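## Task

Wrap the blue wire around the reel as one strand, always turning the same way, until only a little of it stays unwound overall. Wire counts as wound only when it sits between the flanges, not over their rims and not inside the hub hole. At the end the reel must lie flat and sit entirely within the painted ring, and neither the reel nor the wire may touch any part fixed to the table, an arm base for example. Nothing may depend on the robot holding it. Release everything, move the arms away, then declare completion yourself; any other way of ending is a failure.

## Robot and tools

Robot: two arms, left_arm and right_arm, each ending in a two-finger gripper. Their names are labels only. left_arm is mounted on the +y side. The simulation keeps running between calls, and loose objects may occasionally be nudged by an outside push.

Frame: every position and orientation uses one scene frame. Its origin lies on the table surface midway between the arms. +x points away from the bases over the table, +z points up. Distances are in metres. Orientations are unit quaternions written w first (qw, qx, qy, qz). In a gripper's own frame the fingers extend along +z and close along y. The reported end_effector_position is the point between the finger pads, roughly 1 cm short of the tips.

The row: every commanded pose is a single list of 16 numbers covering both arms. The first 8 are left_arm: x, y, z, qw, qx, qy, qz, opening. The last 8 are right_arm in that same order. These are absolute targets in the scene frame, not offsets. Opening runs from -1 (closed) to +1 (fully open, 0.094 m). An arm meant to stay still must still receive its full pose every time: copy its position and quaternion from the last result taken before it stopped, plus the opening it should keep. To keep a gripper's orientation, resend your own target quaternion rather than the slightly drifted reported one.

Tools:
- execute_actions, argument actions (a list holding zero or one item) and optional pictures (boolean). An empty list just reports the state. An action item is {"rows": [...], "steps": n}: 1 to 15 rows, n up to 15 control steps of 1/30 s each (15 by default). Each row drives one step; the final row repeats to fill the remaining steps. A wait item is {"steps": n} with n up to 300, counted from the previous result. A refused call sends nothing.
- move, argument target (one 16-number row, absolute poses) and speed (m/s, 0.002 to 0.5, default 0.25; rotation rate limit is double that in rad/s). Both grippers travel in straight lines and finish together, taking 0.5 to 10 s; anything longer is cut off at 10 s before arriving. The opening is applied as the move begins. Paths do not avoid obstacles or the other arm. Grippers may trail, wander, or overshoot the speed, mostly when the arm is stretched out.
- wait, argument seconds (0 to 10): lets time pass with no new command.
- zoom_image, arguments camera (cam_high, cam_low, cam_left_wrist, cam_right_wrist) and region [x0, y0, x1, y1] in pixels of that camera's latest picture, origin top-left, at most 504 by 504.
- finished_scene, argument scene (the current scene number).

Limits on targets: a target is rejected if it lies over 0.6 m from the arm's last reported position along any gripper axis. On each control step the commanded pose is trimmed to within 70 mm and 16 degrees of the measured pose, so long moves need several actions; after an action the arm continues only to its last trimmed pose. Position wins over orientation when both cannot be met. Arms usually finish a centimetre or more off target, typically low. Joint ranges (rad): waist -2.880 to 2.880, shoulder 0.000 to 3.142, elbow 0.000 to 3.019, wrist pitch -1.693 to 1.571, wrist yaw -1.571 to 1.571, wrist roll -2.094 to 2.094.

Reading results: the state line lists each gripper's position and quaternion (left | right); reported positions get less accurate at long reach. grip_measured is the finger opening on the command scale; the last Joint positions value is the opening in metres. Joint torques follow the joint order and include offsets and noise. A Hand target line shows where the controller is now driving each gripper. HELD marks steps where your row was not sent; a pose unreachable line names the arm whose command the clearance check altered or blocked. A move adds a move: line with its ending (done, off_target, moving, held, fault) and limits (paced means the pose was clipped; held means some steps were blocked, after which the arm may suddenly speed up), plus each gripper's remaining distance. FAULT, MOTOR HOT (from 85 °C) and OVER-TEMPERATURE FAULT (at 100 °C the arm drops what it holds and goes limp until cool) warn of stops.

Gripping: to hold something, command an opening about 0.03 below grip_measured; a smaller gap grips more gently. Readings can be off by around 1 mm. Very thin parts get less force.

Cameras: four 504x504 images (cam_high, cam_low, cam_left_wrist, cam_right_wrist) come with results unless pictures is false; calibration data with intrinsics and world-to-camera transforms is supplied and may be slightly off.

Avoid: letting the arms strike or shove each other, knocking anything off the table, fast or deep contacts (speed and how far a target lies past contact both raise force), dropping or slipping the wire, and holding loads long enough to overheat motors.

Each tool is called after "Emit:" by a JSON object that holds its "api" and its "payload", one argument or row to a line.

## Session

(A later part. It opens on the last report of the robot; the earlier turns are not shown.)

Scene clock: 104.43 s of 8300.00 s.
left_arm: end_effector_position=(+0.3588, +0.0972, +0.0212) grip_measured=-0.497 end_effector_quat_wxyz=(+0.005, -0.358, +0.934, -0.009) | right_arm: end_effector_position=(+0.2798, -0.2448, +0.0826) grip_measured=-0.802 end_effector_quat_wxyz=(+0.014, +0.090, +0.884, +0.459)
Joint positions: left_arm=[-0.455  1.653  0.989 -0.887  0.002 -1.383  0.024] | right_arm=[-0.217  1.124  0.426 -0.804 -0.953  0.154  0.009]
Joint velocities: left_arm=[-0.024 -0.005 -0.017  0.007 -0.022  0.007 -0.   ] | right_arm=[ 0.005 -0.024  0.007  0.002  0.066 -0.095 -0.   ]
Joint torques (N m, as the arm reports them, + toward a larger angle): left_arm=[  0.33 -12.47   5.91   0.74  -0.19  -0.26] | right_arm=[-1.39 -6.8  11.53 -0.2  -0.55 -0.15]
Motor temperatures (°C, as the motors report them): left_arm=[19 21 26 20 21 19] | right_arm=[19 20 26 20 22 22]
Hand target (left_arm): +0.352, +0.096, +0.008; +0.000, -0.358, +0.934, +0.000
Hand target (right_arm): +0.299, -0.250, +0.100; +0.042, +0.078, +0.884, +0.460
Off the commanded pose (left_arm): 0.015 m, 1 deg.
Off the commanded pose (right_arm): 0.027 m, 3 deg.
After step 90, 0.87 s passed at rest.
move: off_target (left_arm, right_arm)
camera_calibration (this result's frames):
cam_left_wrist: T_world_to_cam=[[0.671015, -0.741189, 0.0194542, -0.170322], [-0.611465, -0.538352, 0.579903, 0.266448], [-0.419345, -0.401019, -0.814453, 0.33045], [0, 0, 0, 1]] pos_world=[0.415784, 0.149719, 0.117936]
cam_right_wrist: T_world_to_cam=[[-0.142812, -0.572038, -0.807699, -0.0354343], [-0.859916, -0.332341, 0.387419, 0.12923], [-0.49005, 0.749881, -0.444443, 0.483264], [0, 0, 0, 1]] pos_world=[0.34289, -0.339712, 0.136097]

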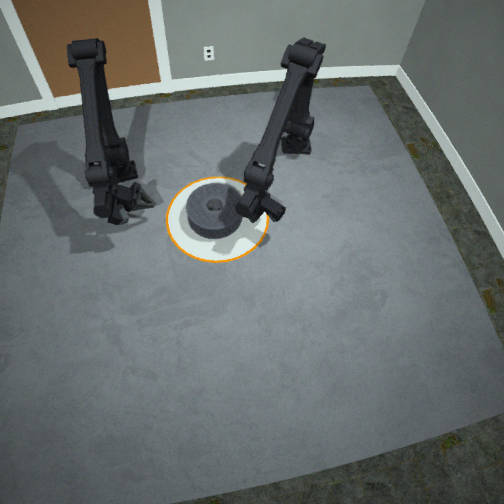

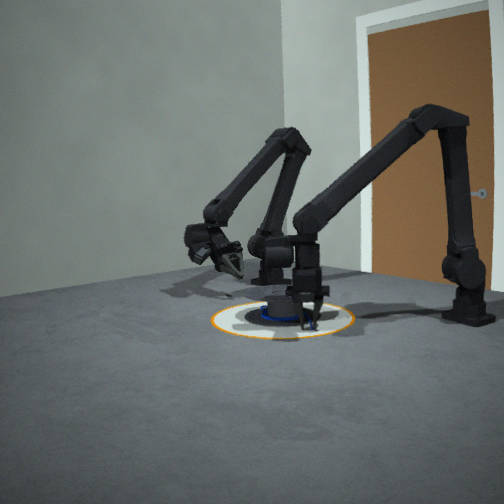

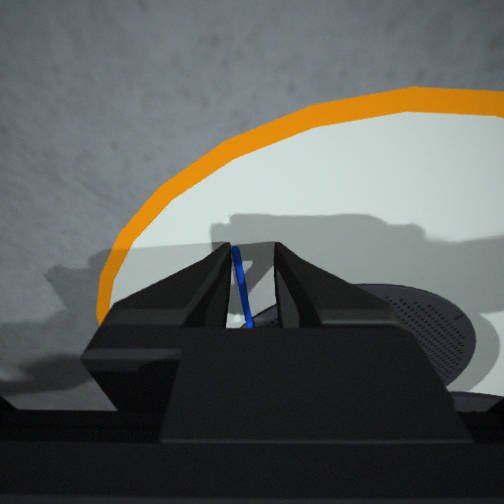

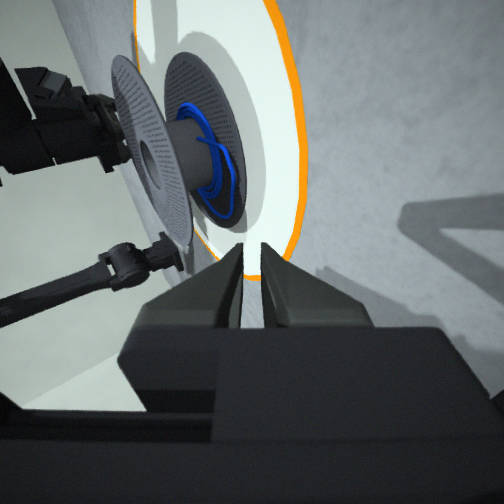

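Emit:
{"api": "move", "payload": {
  "target": [0.352,0.112,0.05,-0.130,-0.3494,0.9116,-0.173,-0.5, 0.28,-0.245,0.083,0.014,0.09,0.884,0.459,-0.8],
  "speed": 0.08
}}

Emit:
{"api": "move", "payload": {
  "target": [0.338,0.095,0.012,-0.130,-0.3494,0.9116,-0.173,-0.5, 0.28,-0.245,0.083,0.014,0.09,0.884,0.459,-0.8],
  "speed": 0.03
}}

Emit:
{"api": "zoom_image", "payload": {
  "camera": "cam_low",
  "region": [220, 240, 370, 350]
}}

Scene clock: 114.03 s of 8300.00 s.
left_arm: end_effector_position=(+0.3502, +0.1097, +0.0479) grip_measured=-0.497 end_effector_quat_wxyz=(-0.138, -0.353, +0.911, -0.160) | right_arm: end_effector_position=(+0.2797, -0.2448, +0.0826) grip_measured=-0.802 end_effector_quat_wxyz=(+0.014, +0.088, +0.884, +0.459)
Joint positions: left_arm=[-0.273  1.568  0.918 -0.864  0.422 -1.219  0.024] | right_arm=[-0.217  1.124  0.426 -0.805 -0.953  0.15   0.009]
Joint velocities: left_arm=[-0.015 -0.015  0.022  0.002 -0.037 -0.022 -0.   ] | right_arm=[ 0.005  0.005  0.012  0.002  0.051 -0.022 -0.   ]
Joint torques (N m, as the arm reports them, + toward a larger angle): left_arm=[  2.26 -14.62   6.15   0.8    0.27   0.07] | right_arm=[-0.14 -5.84  7.39  0.15 -0.43  0.01]
Motor temperatures (°C, as the motors report them): left_arm=[19 21 25 20 21 20] | right_arm=[19 20 27 20 22 22]
Hand target (left_arm): +0.352, +0.113, +0.050; -0.131, -0.349, +0.912, -0.170
Hand target (right_arm): +0.280, -0.245, +0.083; +0.014, +0.090, +0.884, +0.459
Off the commanded pose (left_arm): 0.004 m, 2 deg.
Off the commanded pose (right_arm): 0.001 m, 0 deg.
After step 90, 3.67 s passed at rest.
move: done
camera_calibration (this result's frames):
cam_left_wrist: T_world_to_cam=[[0.690412, -0.697303, 0.192612, -0.175666], [-0.49698, -0.263707, 0.826722, 0.170376], [-0.525683, -0.666503, -0.528612, 0.40635], [0, 0, 0, 1]] pos_world=[0.419567, 0.19327, 0.107784]
cam_right_wrist: T_world_to_cam=[[-0.139364, -0.572652, -0.807866, -0.0365449], [-0.860227, -0.334093, 0.385216, 0.129017], [-0.490497, 0.748633, -0.44605, 0.483178], [0, 0, 0, 1]] pos_world=[0.342888, -0.339547, 0.136299]

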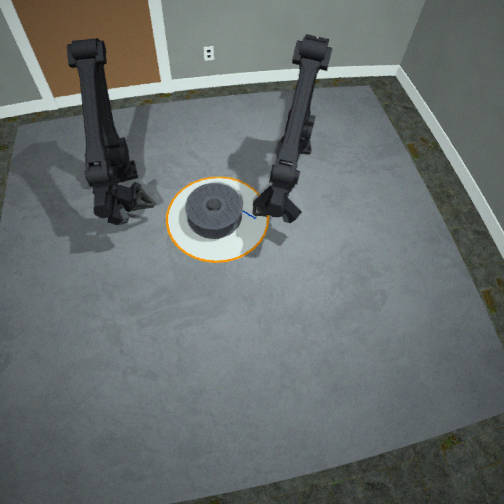

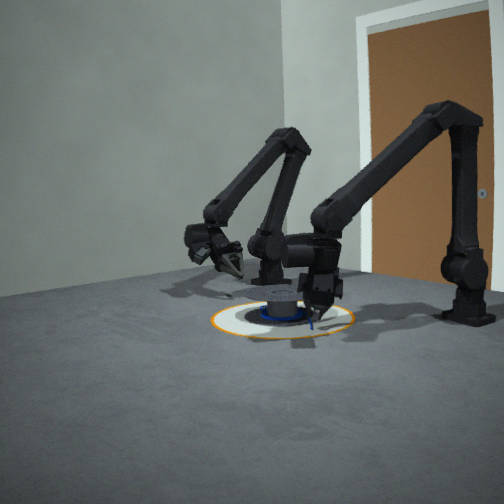

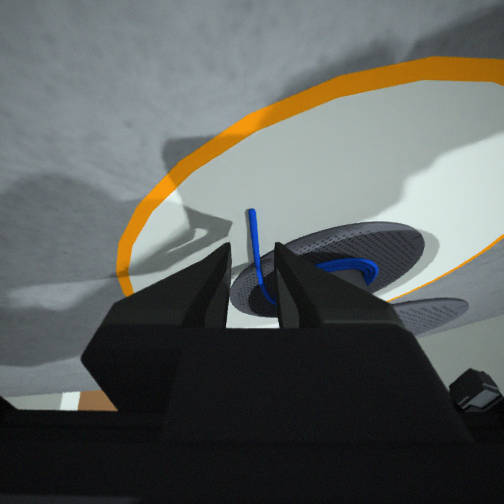

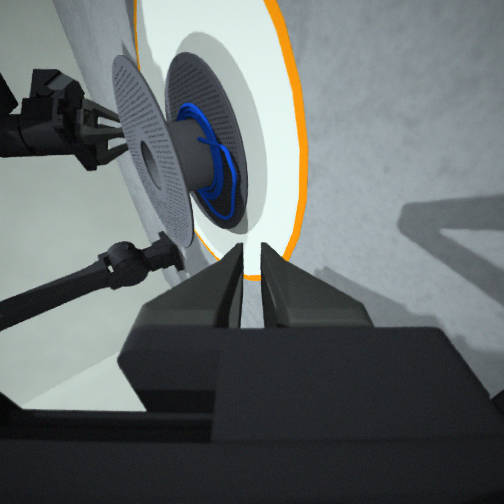

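Scene clock: 115.63 s of 8300.00 s.
left_arm: end_effector_position=(+0.3455, +0.0979, +0.0239) grip_measured=-0.497 end_effector_quat_wxyz=(-0.122, -0.348, +0.912, -0.180) | right_arm: end_effector_position=(+0.2797, -0.2448, +0.0826) grip_measured=-0.802 end_effector_quat_wxyz=(+0.014, +0.088, +0.884, +0.459)
Joint positions: left_arm=[-0.303  1.59   0.859 -0.718  0.422 -1.253  0.024] | right_arm=[-0.217  1.124  0.426 -0.805 -0.953  0.15   0.009]
Joint velocities: left_arm=[ 0.005 -0.024 -0.007  0.007  0.051 -0.007 -0.   ] | right_arm=[-0.015 -0.005  0.002 -0.012  0.022 -0.022 -0.001]
Joint torques (N m, as the arm reports them, + toward a larger angle): left_arm=[  0.26 -11.25   5.7    1.16   0.22  -0.24] | right_arm=[-0.12 -5.82  7.4   0.15 -0.44  0.01]
Motor temperatures (°C, as the motors report them): left_arm=[19 21 25 20 21 20] | right_arm=[19 20 27 20 22 22]
Hand target (left_arm): +0.338, +0.095, +0.012; -0.131, -0.349, +0.912, -0.173
Hand target (right_arm): +0.280, -0.245, +0.083; +0.014, +0.090, +0.884, +0.459
Off the commanded pose (left_arm): 0.014 m, 1 deg.
Off the commanded pose (right_arm): 0.001 m, 0 deg.
move: off_target (left_arm)
camera_calibration (this result's frames):
cam_left_wrist: T_world_to_cam=[[0.680341, -0.692077, 0.241176, -0.174189], [-0.533173, -0.24159, 0.810778, 0.195476], [-0.502855, -0.680194, -0.53336, 0.376866], [0, 0, 0, 1]] pos_world=[0.412239, 0.183015, 0.0845281]
cam_right_wrist: T_world_to_cam=[[-0.139364, -0.572652, -0.807866, -0.0365449], [-0.860227, -0.334093, 0.385216, 0.129017], [-0.490497, 0.748633, -0.44605, 0.483178], [0, 0, 0, 1]] pos_world=[0.342888, -0.339547, 0.136299]

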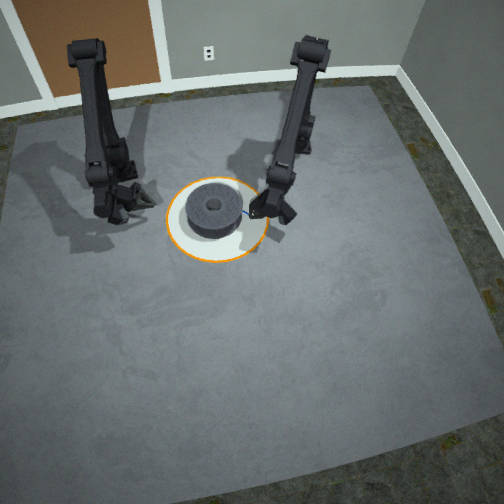

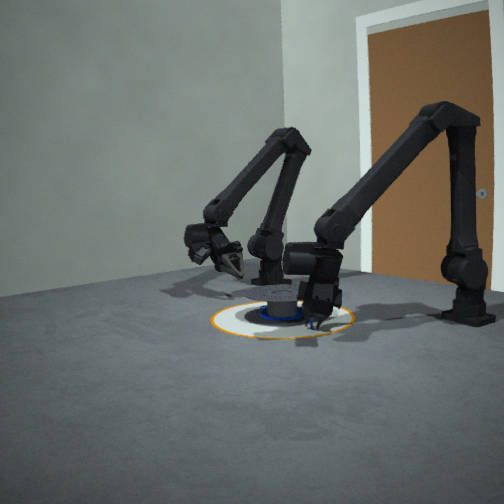

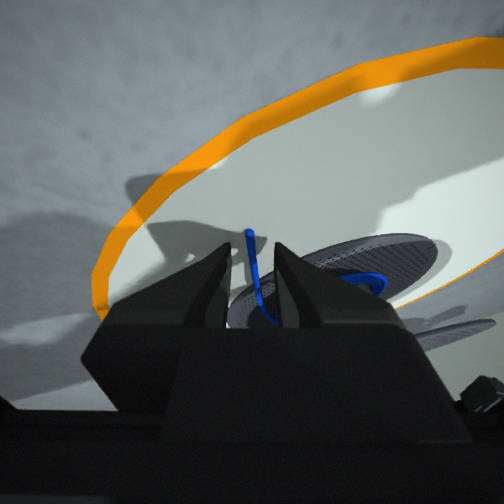

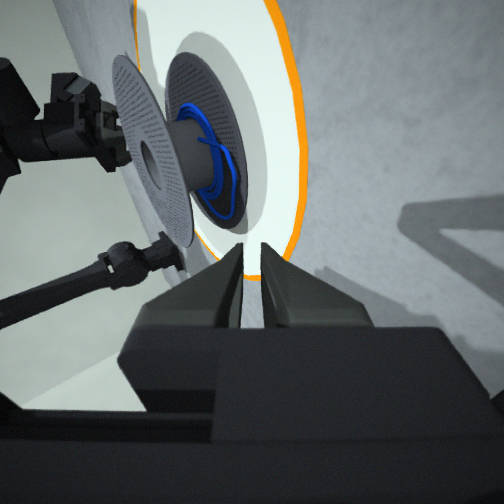

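Region (220, 240, 370, 350) of cam_low's 504x504 image, scaled by 3.360, with more detail than that image has; it fills the top 370 rows of this view, and the rest is white.

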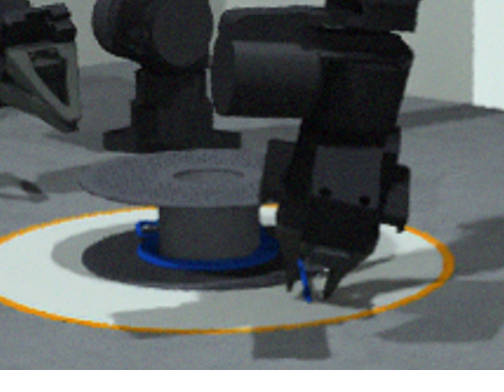

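Move a bit further along the wire and lower, then close.

Emit:
{"api": "move", "payload": {
  "target": [0.332,0.087,0.003,-0.130,-0.3494,0.9116,-0.173,-0.5, 0.28,-0.245,0.083,0.014,0.09,0.884,0.459,-0.8],
  "speed": 0.02
}}

Emit:
{"api": "move", "payload": {
  "target": [0.332,0.087,0.003,-0.130,-0.3494,0.9116,-0.173,-0.98, 0.28,-0.245,0.083,0.014,0.09,0.884,0.459,-0.8],
  "speed": 0.02
}}

Emit:
{"api": "move", "payload": {
  "target": [0.345,0.085,0.045,-0.130,-0.3494,0.9116,-0.173,-0.98, 0.28,-0.245,0.083,0.014,0.09,0.884,0.459,-0.8],
  "speed": 0.03
}}

Emit:
{"api": "zoom_image", "payload": {
  "camera": "cam_low",
  "region": [220, 240, 370, 350]
}}

Scene clock: 120.33 s of 8300.00 s.
left_arm: end_effector_position=(+0.3464, +0.0899, +0.0237) grip_measured=-0.497 end_effector_quat_wxyz=(-0.117, -0.350, +0.910, -0.188) | right_arm: end_effector_position=(+0.2797, -0.2448, +0.0826) grip_measured=-0.802 end_effector_quat_wxyz=(+0.014, +0.088, +0.884, +0.459)
Joint positions: left_arm=[-0.32   1.59   0.855 -0.684  0.422 -1.281  0.024] | right_arm=[-0.217  1.124  0.426 -0.805 -0.953  0.15   0.009]
Joint velocities: left_arm=[-0.005  0.005  0.002  0.002 -0.051 -0.007 -0.001] | right_arm=[-0.015  0.005 -0.007 -0.007  0.037 -0.022 -0.001]
Joint torques (N m, as the arm reports them, + toward a larger angle): left_arm=[ -0.51 -10.3    4.77   1.41   0.06  -0.21] | right_arm=[-0.11 -5.8   7.4   0.17 -0.43  0.01]
Motor temperatures (°C, as the motors report them): left_arm=[19 21 25 20 21 20] | right_arm=[19 20 27 20 22 22]
Hand target (left_arm): +0.332, +0.088, +0.004; -0.130, -0.349, +0.912, -0.173
Hand target (right_arm): +0.280, -0.245, +0.083; +0.014, +0.090, +0.884, +0.459
Off the commanded pose (left_arm): 0.025 m, 2 deg.
Off the commanded pose (right_arm): 0.001 m, 0 deg.
After step 90, 0.03 s passed at rest.
move: off_target (left_arm)
camera_calibration (this result's frames):
cam_left_wrist: T_world_to_cam=[[0.683501, -0.682359, 0.259253, -0.182702], [-0.542438, -0.237144, 0.805931, 0.197133], [-0.488454, -0.691483, -0.532226, 0.367708], [0, 0, 0, 1]] pos_world=[0.411418, 0.176345, 0.0841939]
cam_right_wrist: T_world_to_cam=[[-0.139364, -0.572652, -0.807866, -0.0365449], [-0.860227, -0.334093, 0.385216, 0.129017], [-0.490497, 0.748633, -0.44605, 0.483178], [0, 0, 0, 1]] pos_world=[0.342888, -0.339547, 0.136299]

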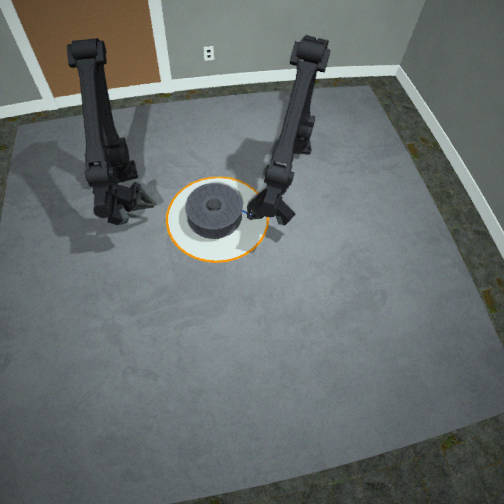

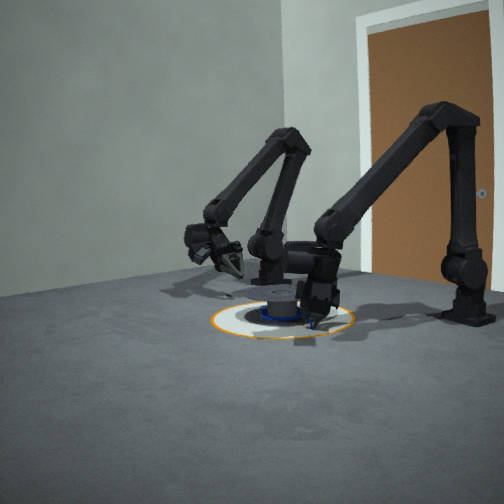

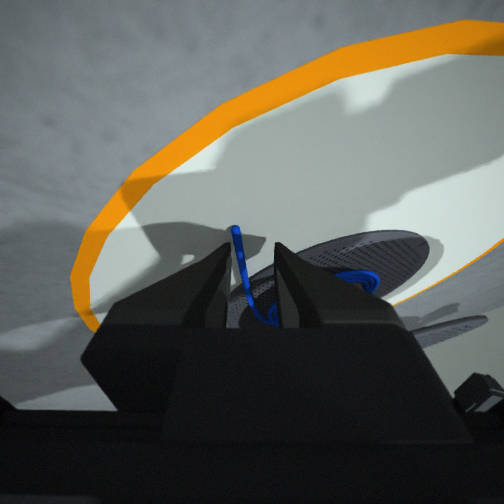

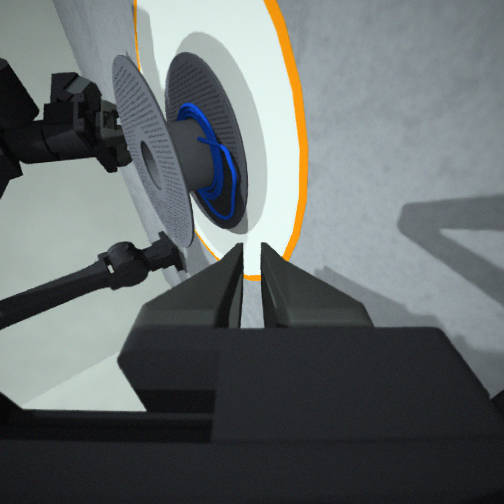

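Scene clock: 121.83 s of 8300.00 s.
left_arm: end_effector_position=(+0.3466, +0.0892, +0.0236) grip_measured=-0.976 end_effector_quat_wxyz=(-0.116, -0.349, +0.910, -0.190) | right_arm: end_effector_position=(+0.2797, -0.2448, +0.0826) grip_measured=-0.802 end_effector_quat_wxyz=(+0.014, +0.088, +0.884, +0.459)
Joint positions: left_arm=[-0.321  1.589  0.853 -0.678  0.422 -1.282  0.001] | right_arm=[-0.217  1.124  0.426 -0.805 -0.953  0.15   0.009]
Joint velocities: left_arm=[ 0.015 -0.005 -0.002  0.007  0.007 -0.007 -0.   ] | right_arm=[-0.015 -0.005 -0.012  0.002  0.037 -0.051  0.   ]
Joint torques (N m, as the arm reports them, + toward a larger angle): left_arm=[ -0.32 -10.08   4.94   1.15   0.03  -0.23] | right_arm=[-0.13 -5.82  7.4   0.16 -0.44  0.02]
Motor temperatures (°C, as the motors report them): left_arm=[19 21 25 20 21 19] | right_arm=[19 20 27 20 22 22]
Hand target (left_arm): +0.332, +0.088, +0.004; -0.130, -0.350, +0.912, -0.173
Hand target (right_arm): +0.280, -0.245, +0.083; +0.014, +0.090, +0.884, +0.459
Off the commanded pose (left_arm): 0.025 m, 3 deg.
Off the commanded pose (right_arm): 0.001 m, 0 deg.
move: off_target (left_arm)
camera_calibration (this result's frames):
cam_left_wrist: T_world_to_cam=[[0.681781, -0.682225, 0.264089, -0.182851], [-0.546238, -0.234616, 0.804102, 0.198303], [-0.486619, -0.692477, -0.532614, 0.366775], [0, 0, 0, 1]] pos_world=[0.411465, 0.175763, 0.084182]
cam_right_wrist: T_world_to_cam=[[-0.139364, -0.572652, -0.807866, -0.0365449], [-0.860227, -0.334093, 0.385216, 0.129017], [-0.490497, 0.748633, -0.44605, 0.483178], [0, 0, 0, 1]] pos_world=[0.342888, -0.339547, 0.136299]

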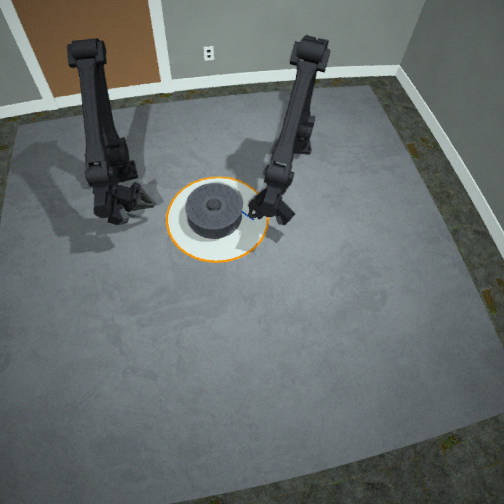

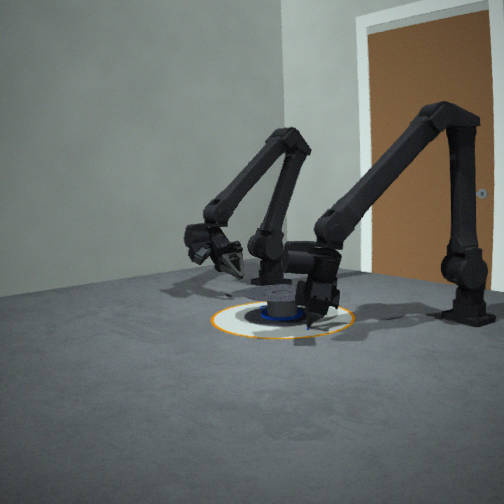

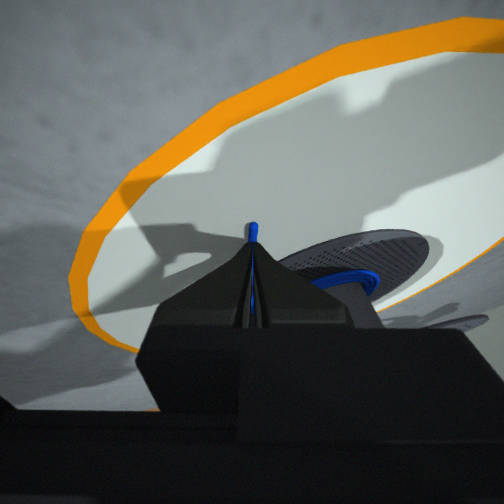

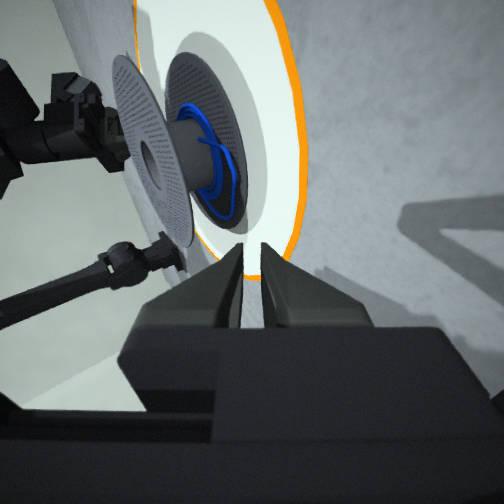

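Scene clock: 122.97 s of 8300.00 s.
left_arm: end_effector_position=(+0.3314, +0.0979, +0.0275) grip_measured=-0.977 end_effector_quat_wxyz=(-0.141, -0.358, +0.909, -0.159) | right_arm: end_effector_position=(+0.2797, -0.2448, +0.0826) grip_measured=-0.802 end_effector_quat_wxyz=(+0.014, +0.088, +0.884, +0.459)
Joint positions: left_arm=[-0.321  1.58   0.863 -0.78   0.422 -1.282  0.001] | right_arm=[-0.217  1.124  0.426 -0.805 -0.953  0.15   0.009]
Joint velocities: left_arm=[-0.005 -0.015  0.007  0.012 -0.022 -0.037  0.   ] | right_arm=[ 0.015  0.005 -0.012  0.007 -0.022  0.007  0.001]
Joint torques (N m, as the arm reports them, + toward a larger angle): left_arm=[  0.48 -14.4   10.34  -0.5    0.11  -0.12] | right_arm=[-0.08 -5.83  7.4   0.15 -0.43  0.01]
Motor temperatures (°C, as the motors report them): left_arm=[19 21 25 20 21 19] | right_arm=[19 20 27 20 22 22]
Hand target (left_arm): +0.344, +0.086, +0.045; -0.130, -0.350, +0.912, -0.173
Hand target (right_arm): +0.280, -0.245, +0.083; +0.014, +0.090, +0.884, +0.459
Off the commanded pose (left_arm): 0.026 m, 2 deg.
Off the commanded pose (right_arm): 0.001 m, 0 deg.
move: off_target (left_arm)
camera_calibration (this result's frames):
cam_left_wrist: T_world_to_cam=[[0.698073, -0.691455, 0.185968, -0.169926], [-0.48704, -0.26815, 0.831196, 0.171789], [-0.524867, -0.67081, -0.523955, 0.377724], [0, 0, 0, 1]] pos_world=[0.400544, 0.18195, 0.0867211]
cam_right_wrist: T_world_to_cam=[[-0.139364, -0.572652, -0.807866, -0.0365449], [-0.860227, -0.334093, 0.385216, 0.129017], [-0.490497, 0.748633, -0.44605, 0.483178], [0, 0, 0, 1]] pos_world=[0.342888, -0.339547, 0.136299]

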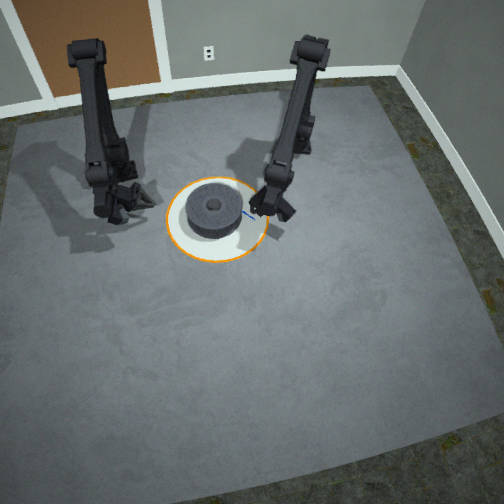

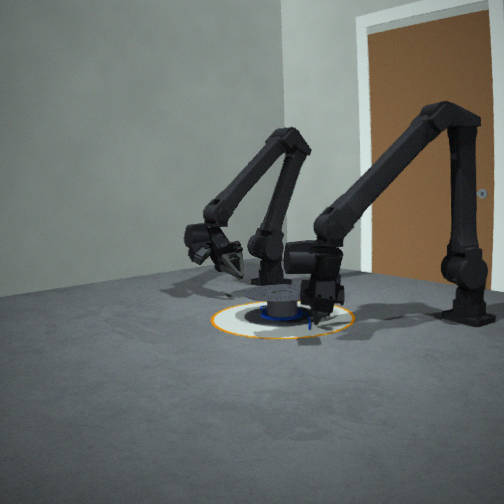

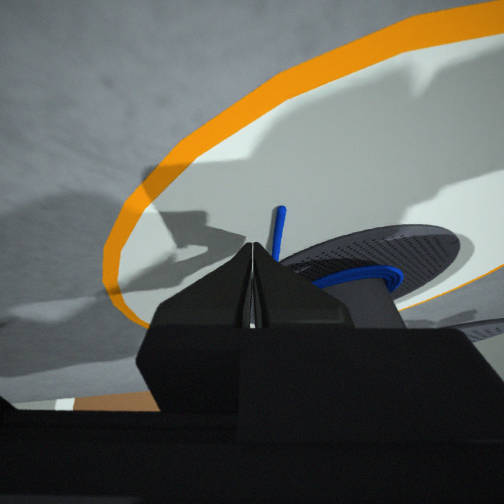

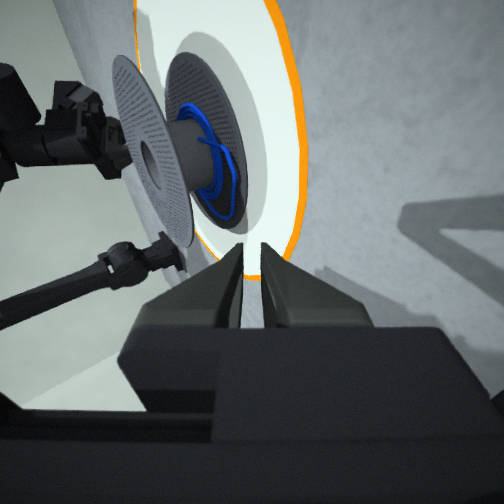

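Region (220, 240, 370, 350) of cam_low's 504x504 image, scaled by 3.360, with more detail than that image has; it fills the top 370 rows of this view, and the rest is white.

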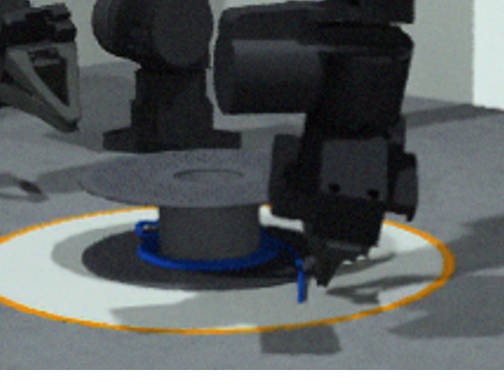

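Emit:
{"api": "move", "payload": {
  "target": [0.352,0.09,0.06,-0.25,-0.25,0.933,-0.067,-0.55, 0.28,-0.245,0.083,0.014,0.09,0.884,0.459,-0.8],
  "speed": 0.06
}}

Emit:
{"api": "move", "payload": {
  "target": [0.334,0.081,0.012,-0.25,-0.25,0.933,-0.067,-0.55, 0.28,-0.245,0.083,0.014,0.09,0.884,0.459,-0.8],
  "speed": 0.03
}}

Emit:
{"api": "zoom_image", "payload": {
  "camera": "cam_low",
  "region": [220, 240, 370, 350]
}}

Scene clock: 131.57 s of 8300.00 s.
left_arm: end_effector_position=(+0.3358, +0.0924, +0.0575) grip_measured=-0.553 end_effector_quat_wxyz=(-0.250, -0.254, +0.932, -0.061) | right_arm: end_effector_position=(+0.2797, -0.2448, +0.0826) grip_measured=-0.802 end_effector_quat_wxyz=(+0.014, +0.088, +0.884, +0.459)
Joint positions: left_arm=[-0.321  1.746  1.15  -1.267  0.439 -0.981  0.021] | right_arm=[-0.217  1.124  0.426 -0.805 -0.953  0.15   0.009]
Joint velocities: left_arm=[ 0.005 -0.015 -0.002 -0.002 -0.007  0.022 -0.001] | right_arm=[-0.005 -0.005 -0.007 -0.002 -0.095 -0.007 -0.001]
Joint torques (N m, as the arm reports them, + toward a larger angle): left_arm=[  2.51 -14.37  10.46  -1.41   0.06   0.04] | right_arm=[-0.13 -5.82  7.4   0.15 -0.43  0.01]
Motor temperatures (°C, as the motors report them): left_arm=[19 21 27 20 21 19] | right_arm=[19 20 27 20 22 22]
Hand target (left_arm): +0.351, +0.091, +0.060; -0.247, -0.251, +0.933, -0.065
Hand target (right_arm): +0.280, -0.245, +0.083; +0.014, +0.090, +0.884, +0.459
Off the commanded pose (left_arm): 0.017 m, 1 deg.
Off the commanded pose (right_arm): 0.001 m, 0 deg.
After step 90, 2.33 s passed at rest.
move: off_target (left_arm)
camera_calibration (this result's frames):
cam_left_wrist: T_world_to_cam=[[0.505634, -0.862629, -0.0143657, -0.090412], [-0.352038, -0.221494, 0.909401, 0.0933745], [-0.787657, -0.454767, -0.415673, 0.454185], [0, 0, 0, 1]] pos_world=[0.436329, 0.149238, 0.102579]
cam_right_wrist: T_world_to_cam=[[-0.139364, -0.572652, -0.807866, -0.0365449], [-0.860227, -0.334093, 0.385216, 0.129017], [-0.490497, 0.748633, -0.44605, 0.483178], [0, 0, 0, 1]] pos_world=[0.342888, -0.339547, 0.136299]

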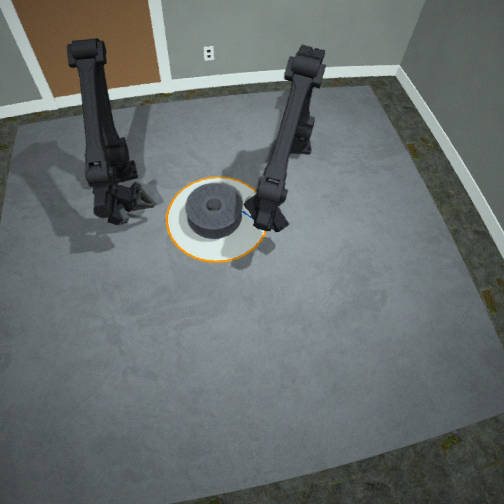

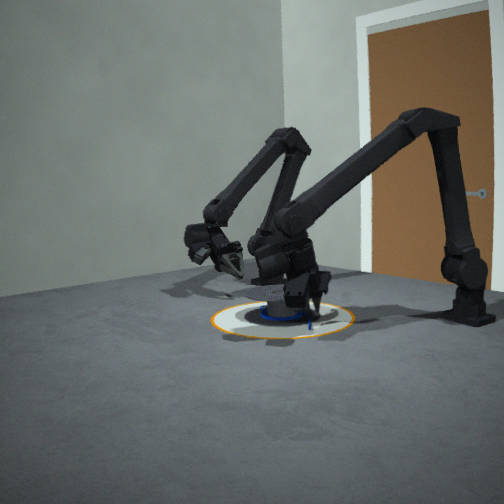

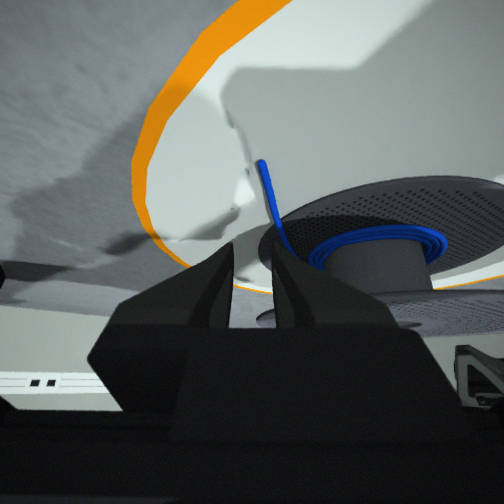

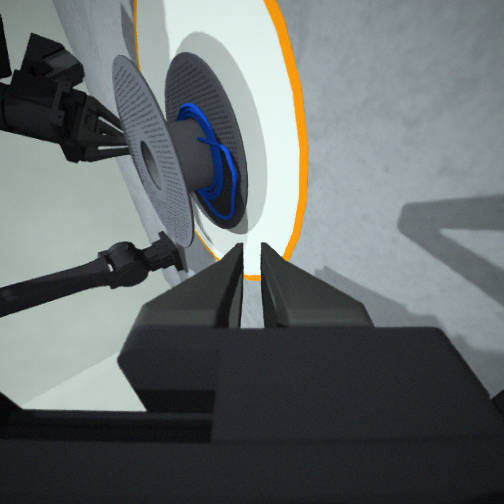

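Scene clock: 133.43 s of 8300.00 s.
left_arm: end_effector_position=(+0.3418, +0.0836, +0.0237) grip_measured=-0.553 end_effector_quat_wxyz=(-0.242, -0.248, +0.935, -0.075) | right_arm: end_effector_position=(+0.2797, -0.2448, +0.0826) grip_measured=-0.802 end_effector_quat_wxyz=(+0.014, +0.088, +0.884, +0.459)
Joint positions: left_arm=[-0.329  1.802  1.128 -1.154  0.447 -0.983  0.021] | right_arm=[-0.217  1.124  0.426 -0.805 -0.953  0.15   0.009]
Joint velocities: left_arm=[ 0.005 -0.005  0.007  0.002  0.037 -0.022 -0.001] | right_arm=[ 0.005 -0.015 -0.022 -0.007  0.022  0.007 -0.001]
Joint torques (N m, as the arm reports them, + toward a larger angle): left_arm=[  0.32 -14.64   5.51   0.03   0.29  -0.26] | right_arm=[-0.12 -5.83  7.4   0.15 -0.43  0.01]
Motor temperatures (°C, as the motors report them): left_arm=[19 21 27 20 21 19] | right_arm=[19 20 26 20 22 22]
Hand target (left_arm): +0.334, +0.081, +0.012; -0.250, -0.250, +0.933, -0.067
Hand target (right_arm): +0.280, -0.245, +0.083; +0.014, +0.090, +0.884, +0.459
Off the commanded pose (left_arm): 0.014 m, 1 deg.
Off the commanded pose (right_arm): 0.001 m, 0 deg.
move: off_target (left_arm)
camera_calibration (this result's frames):
cam_left_wrist: T_world_to_cam=[[0.501863, -0.864749, 0.0185076, -0.100829], [-0.375536, -0.19857, 0.905286, 0.13048], [-0.77917, -0.46128, -0.424399, 0.438728], [0, 0, 0, 1]] pos_world=[0.441446, 0.141094, 0.0699404]
cam_right_wrist: T_world_to_cam=[[-0.139364, -0.572652, -0.807866, -0.0365449], [-0.860227, -0.334093, 0.385216, 0.129017], [-0.490497, 0.748633, -0.44605, 0.483178], [0, 0, 0, 1]] pos_world=[0.342888, -0.339547, 0.136299]

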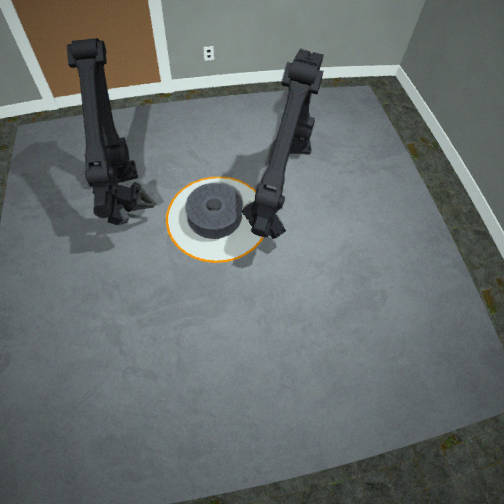

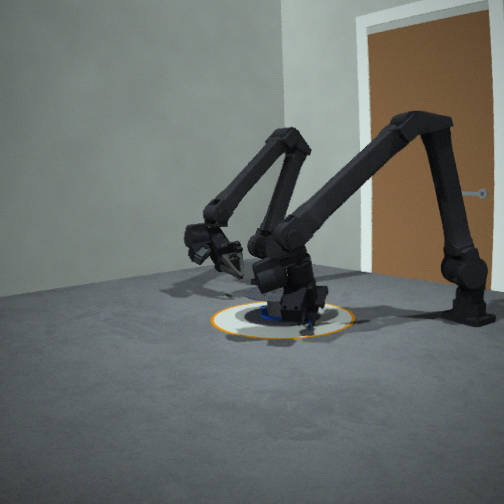

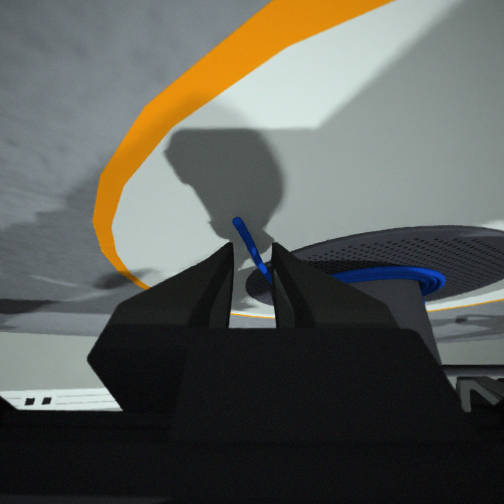

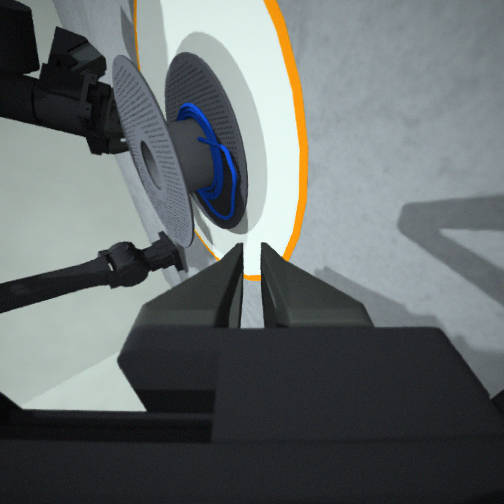

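Region (220, 240, 370, 350) of cam_low's 504x504 image, scaled by 3.360, with more detail than that image has; it fills the top 370 rows of this view, and the rest is white.

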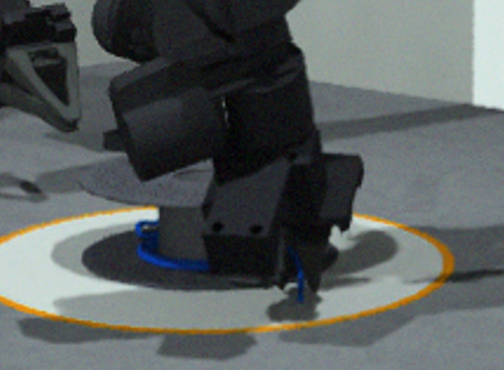

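Emit:
{"api": "move", "payload": {
  "target": [0.334,0.081,0.004,-0.25,-0.25,0.933,-0.067,-0.55, 0.28,-0.245,0.083,0.014,0.09,0.884,0.459,-0.8],
  "speed": 0.02
}}

Emit:
{"api": "move", "payload": {
  "target": [0.334,0.081,0.004,-0.25,-0.25,0.933,-0.067,-0.98, 0.28,-0.245,0.083,0.014,0.09,0.884,0.459,-0.8],
  "speed": 0.02
}}

Scene clock: 137.00 s of 8300.00 s.
left_arm: end_effector_position=(+0.3436, +0.0824, +0.0212) grip_measured=-0.553 end_effector_quat_wxyz=(-0.238, -0.247, +0.936, -0.079) | right_arm: end_effector_position=(+0.2797, -0.2448, +0.0826) grip_measured=-0.802 end_effector_quat_wxyz=(+0.014, +0.088, +0.884, +0.459)
Joint positions: left_arm=[-0.329  1.805  1.126 -1.138  0.449 -0.983  0.021] | right_arm=[-0.217  1.124  0.426 -0.805 -0.953  0.15   0.009]
Joint velocities: left_arm=[-0.015  0.015 -0.017  0.012 -0.037 -0.095 -0.   ] | right_arm=[ 0.015 -0.015 -0.012 -0.007  0.022  0.007 -0.   ]
Joint torques (N m, as the arm reports them, + toward a larger angle): left_arm=[  0.28 -14.     5.07   0.3    0.23  -0.24] | right_arm=[-0.13 -5.8   7.39  0.16 -0.44  0.01]
Motor temperatures (°C, as the motors report them): left_arm=[19 21 26 20 21 19] | right_arm=[19 20 26 20 22 22]
Hand target (left_arm): +0.334, +0.081, +0.004; -0.250, -0.250, +0.933, -0.067
Hand target (right_arm): +0.280, -0.245, +0.083; +0.014, +0.090, +0.884, +0.459
Off the commanded pose (left_arm): 0.020 m, 2 deg.
Off the commanded pose (right_arm): 0.001 m, 0 deg.
move: off_target (left_arm)
camera_calibration (this result's frames):
cam_left_wrist: T_world_to_cam=[[0.502488, -0.864132, 0.0279484, -0.103231], [-0.383033, -0.193518, 0.903237, 0.135458], [-0.775108, -0.464571, -0.428232, 0.437418], [0, 0, 0, 1]] pos_world=[0.442803, 0.14022, 0.0678511]
cam_right_wrist: T_world_to_cam=[[-0.139364, -0.572652, -0.807866, -0.0365449], [-0.860227, -0.334093, 0.385216, 0.129017], [-0.490497, 0.748633, -0.44605, 0.483178], [0, 0, 0, 1]] pos_world=[0.342888, -0.339547, 0.136299]

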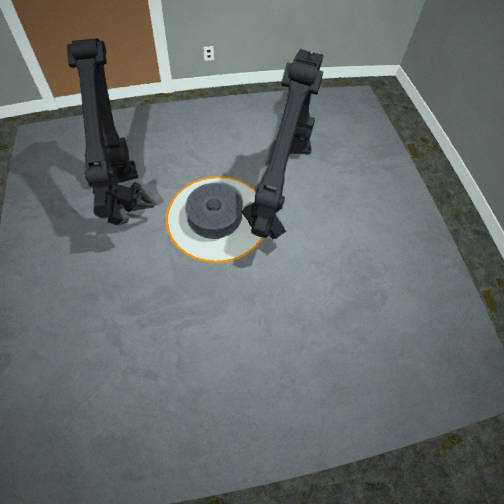

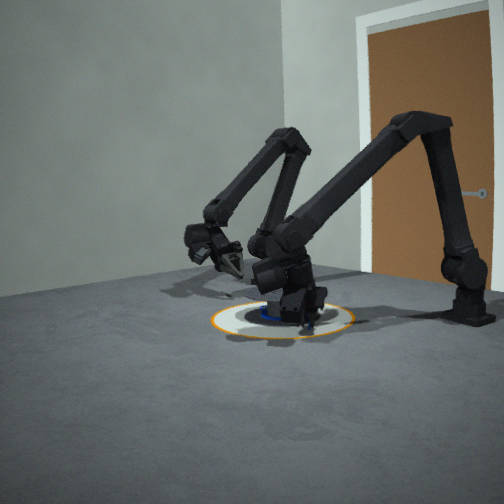

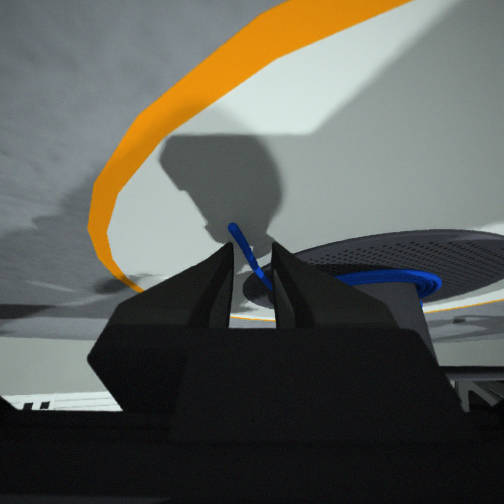

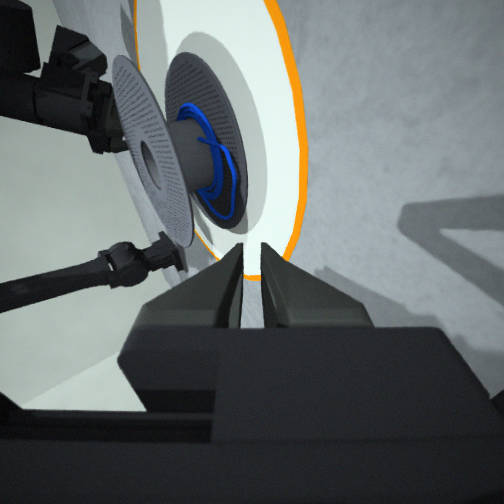

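Scene clock: 138.20 s of 8300.00 s.
left_arm: end_effector_position=(+0.3436, +0.0824, +0.0212) grip_measured=-0.963 end_effector_quat_wxyz=(-0.238, -0.247, +0.936, -0.079) | right_arm: end_effector_position=(+0.2797, -0.2448, +0.0826) grip_measured=-0.802 end_effector_quat_wxyz=(+0.014, +0.088, +0.884, +0.459)
Joint positions: left_arm=[-0.329  1.805  1.126 -1.138  0.449 -0.983  0.002] | right_arm=[-0.217  1.124  0.426 -0.805 -0.953  0.15   0.009]
Joint velocities: left_arm=[-0.005 -0.005 -0.007  0.007 -0.022  0.081 -0.   ] | right_arm=[ 0.005 -0.005  0.002 -0.007 -0.066 -0.007 -0.001]
Joint torques (N m, as the arm reports them, + toward a larger angle): left_arm=[  0.31 -14.05   5.05   0.28   0.22  -0.26] | right_arm=[-0.1  -5.83  7.4   0.16 -0.44  0.01]
Motor temperatures (°C, as the motors report them): left_arm=[19 21 26 20 21 19] | right_arm=[19 20 26 20 22 22]
Hand target (left_arm): +0.334, +0.081, +0.004; -0.250, -0.250, +0.933, -0.067
Hand target (right_arm): +0.280, -0.245, +0.083; +0.014, +0.090, +0.884, +0.459
Off the commanded pose (left_arm): 0.020 m, 2 deg.
Off the commanded pose (right_arm): 0.001 m, 0 deg.
move: off_target (left_arm)
camera_calibration (this result's frames):
cam_left_wrist: T_world_to_cam=[[0.502488, -0.864132, 0.0279484, -0.103231], [-0.383033, -0.193518, 0.903237, 0.135458], [-0.775108, -0.464571, -0.428232, 0.437418], [0, 0, 0, 1]] pos_world=[0.442803, 0.14022, 0.0678511]
cam_right_wrist: T_world_to_cam=[[-0.139364, -0.572652, -0.807866, -0.0365449], [-0.860227, -0.334093, 0.385216, 0.129017], [-0.490497, 0.748633, -0.44605, 0.483178], [0, 0, 0, 1]] pos_world=[0.342888, -0.339547, 0.136299]

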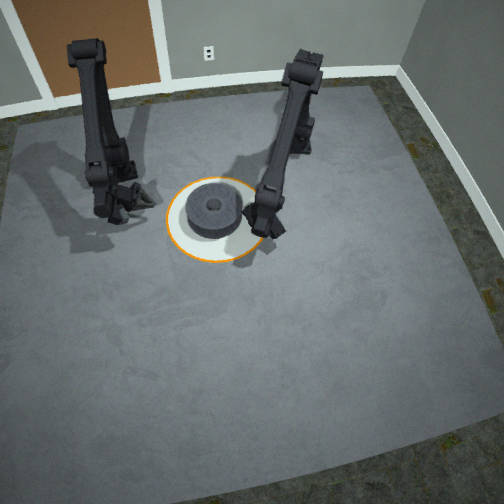

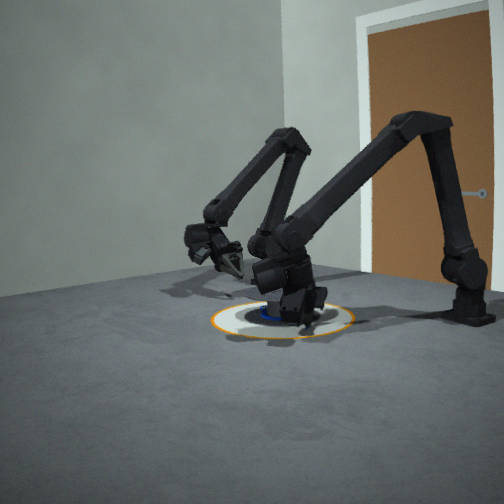

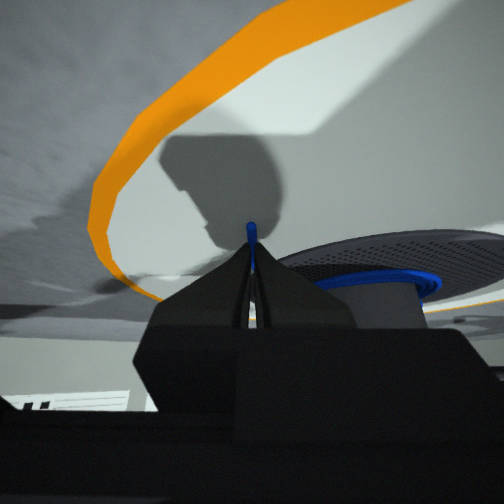

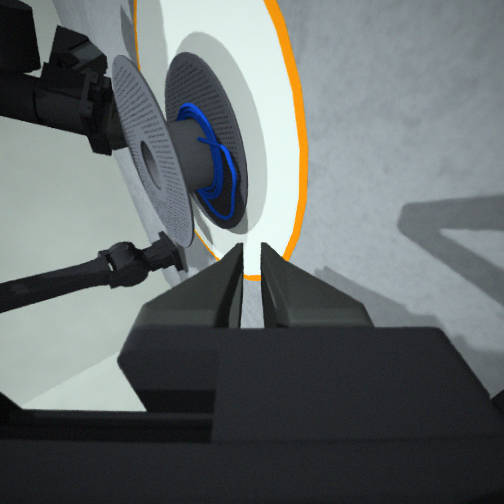

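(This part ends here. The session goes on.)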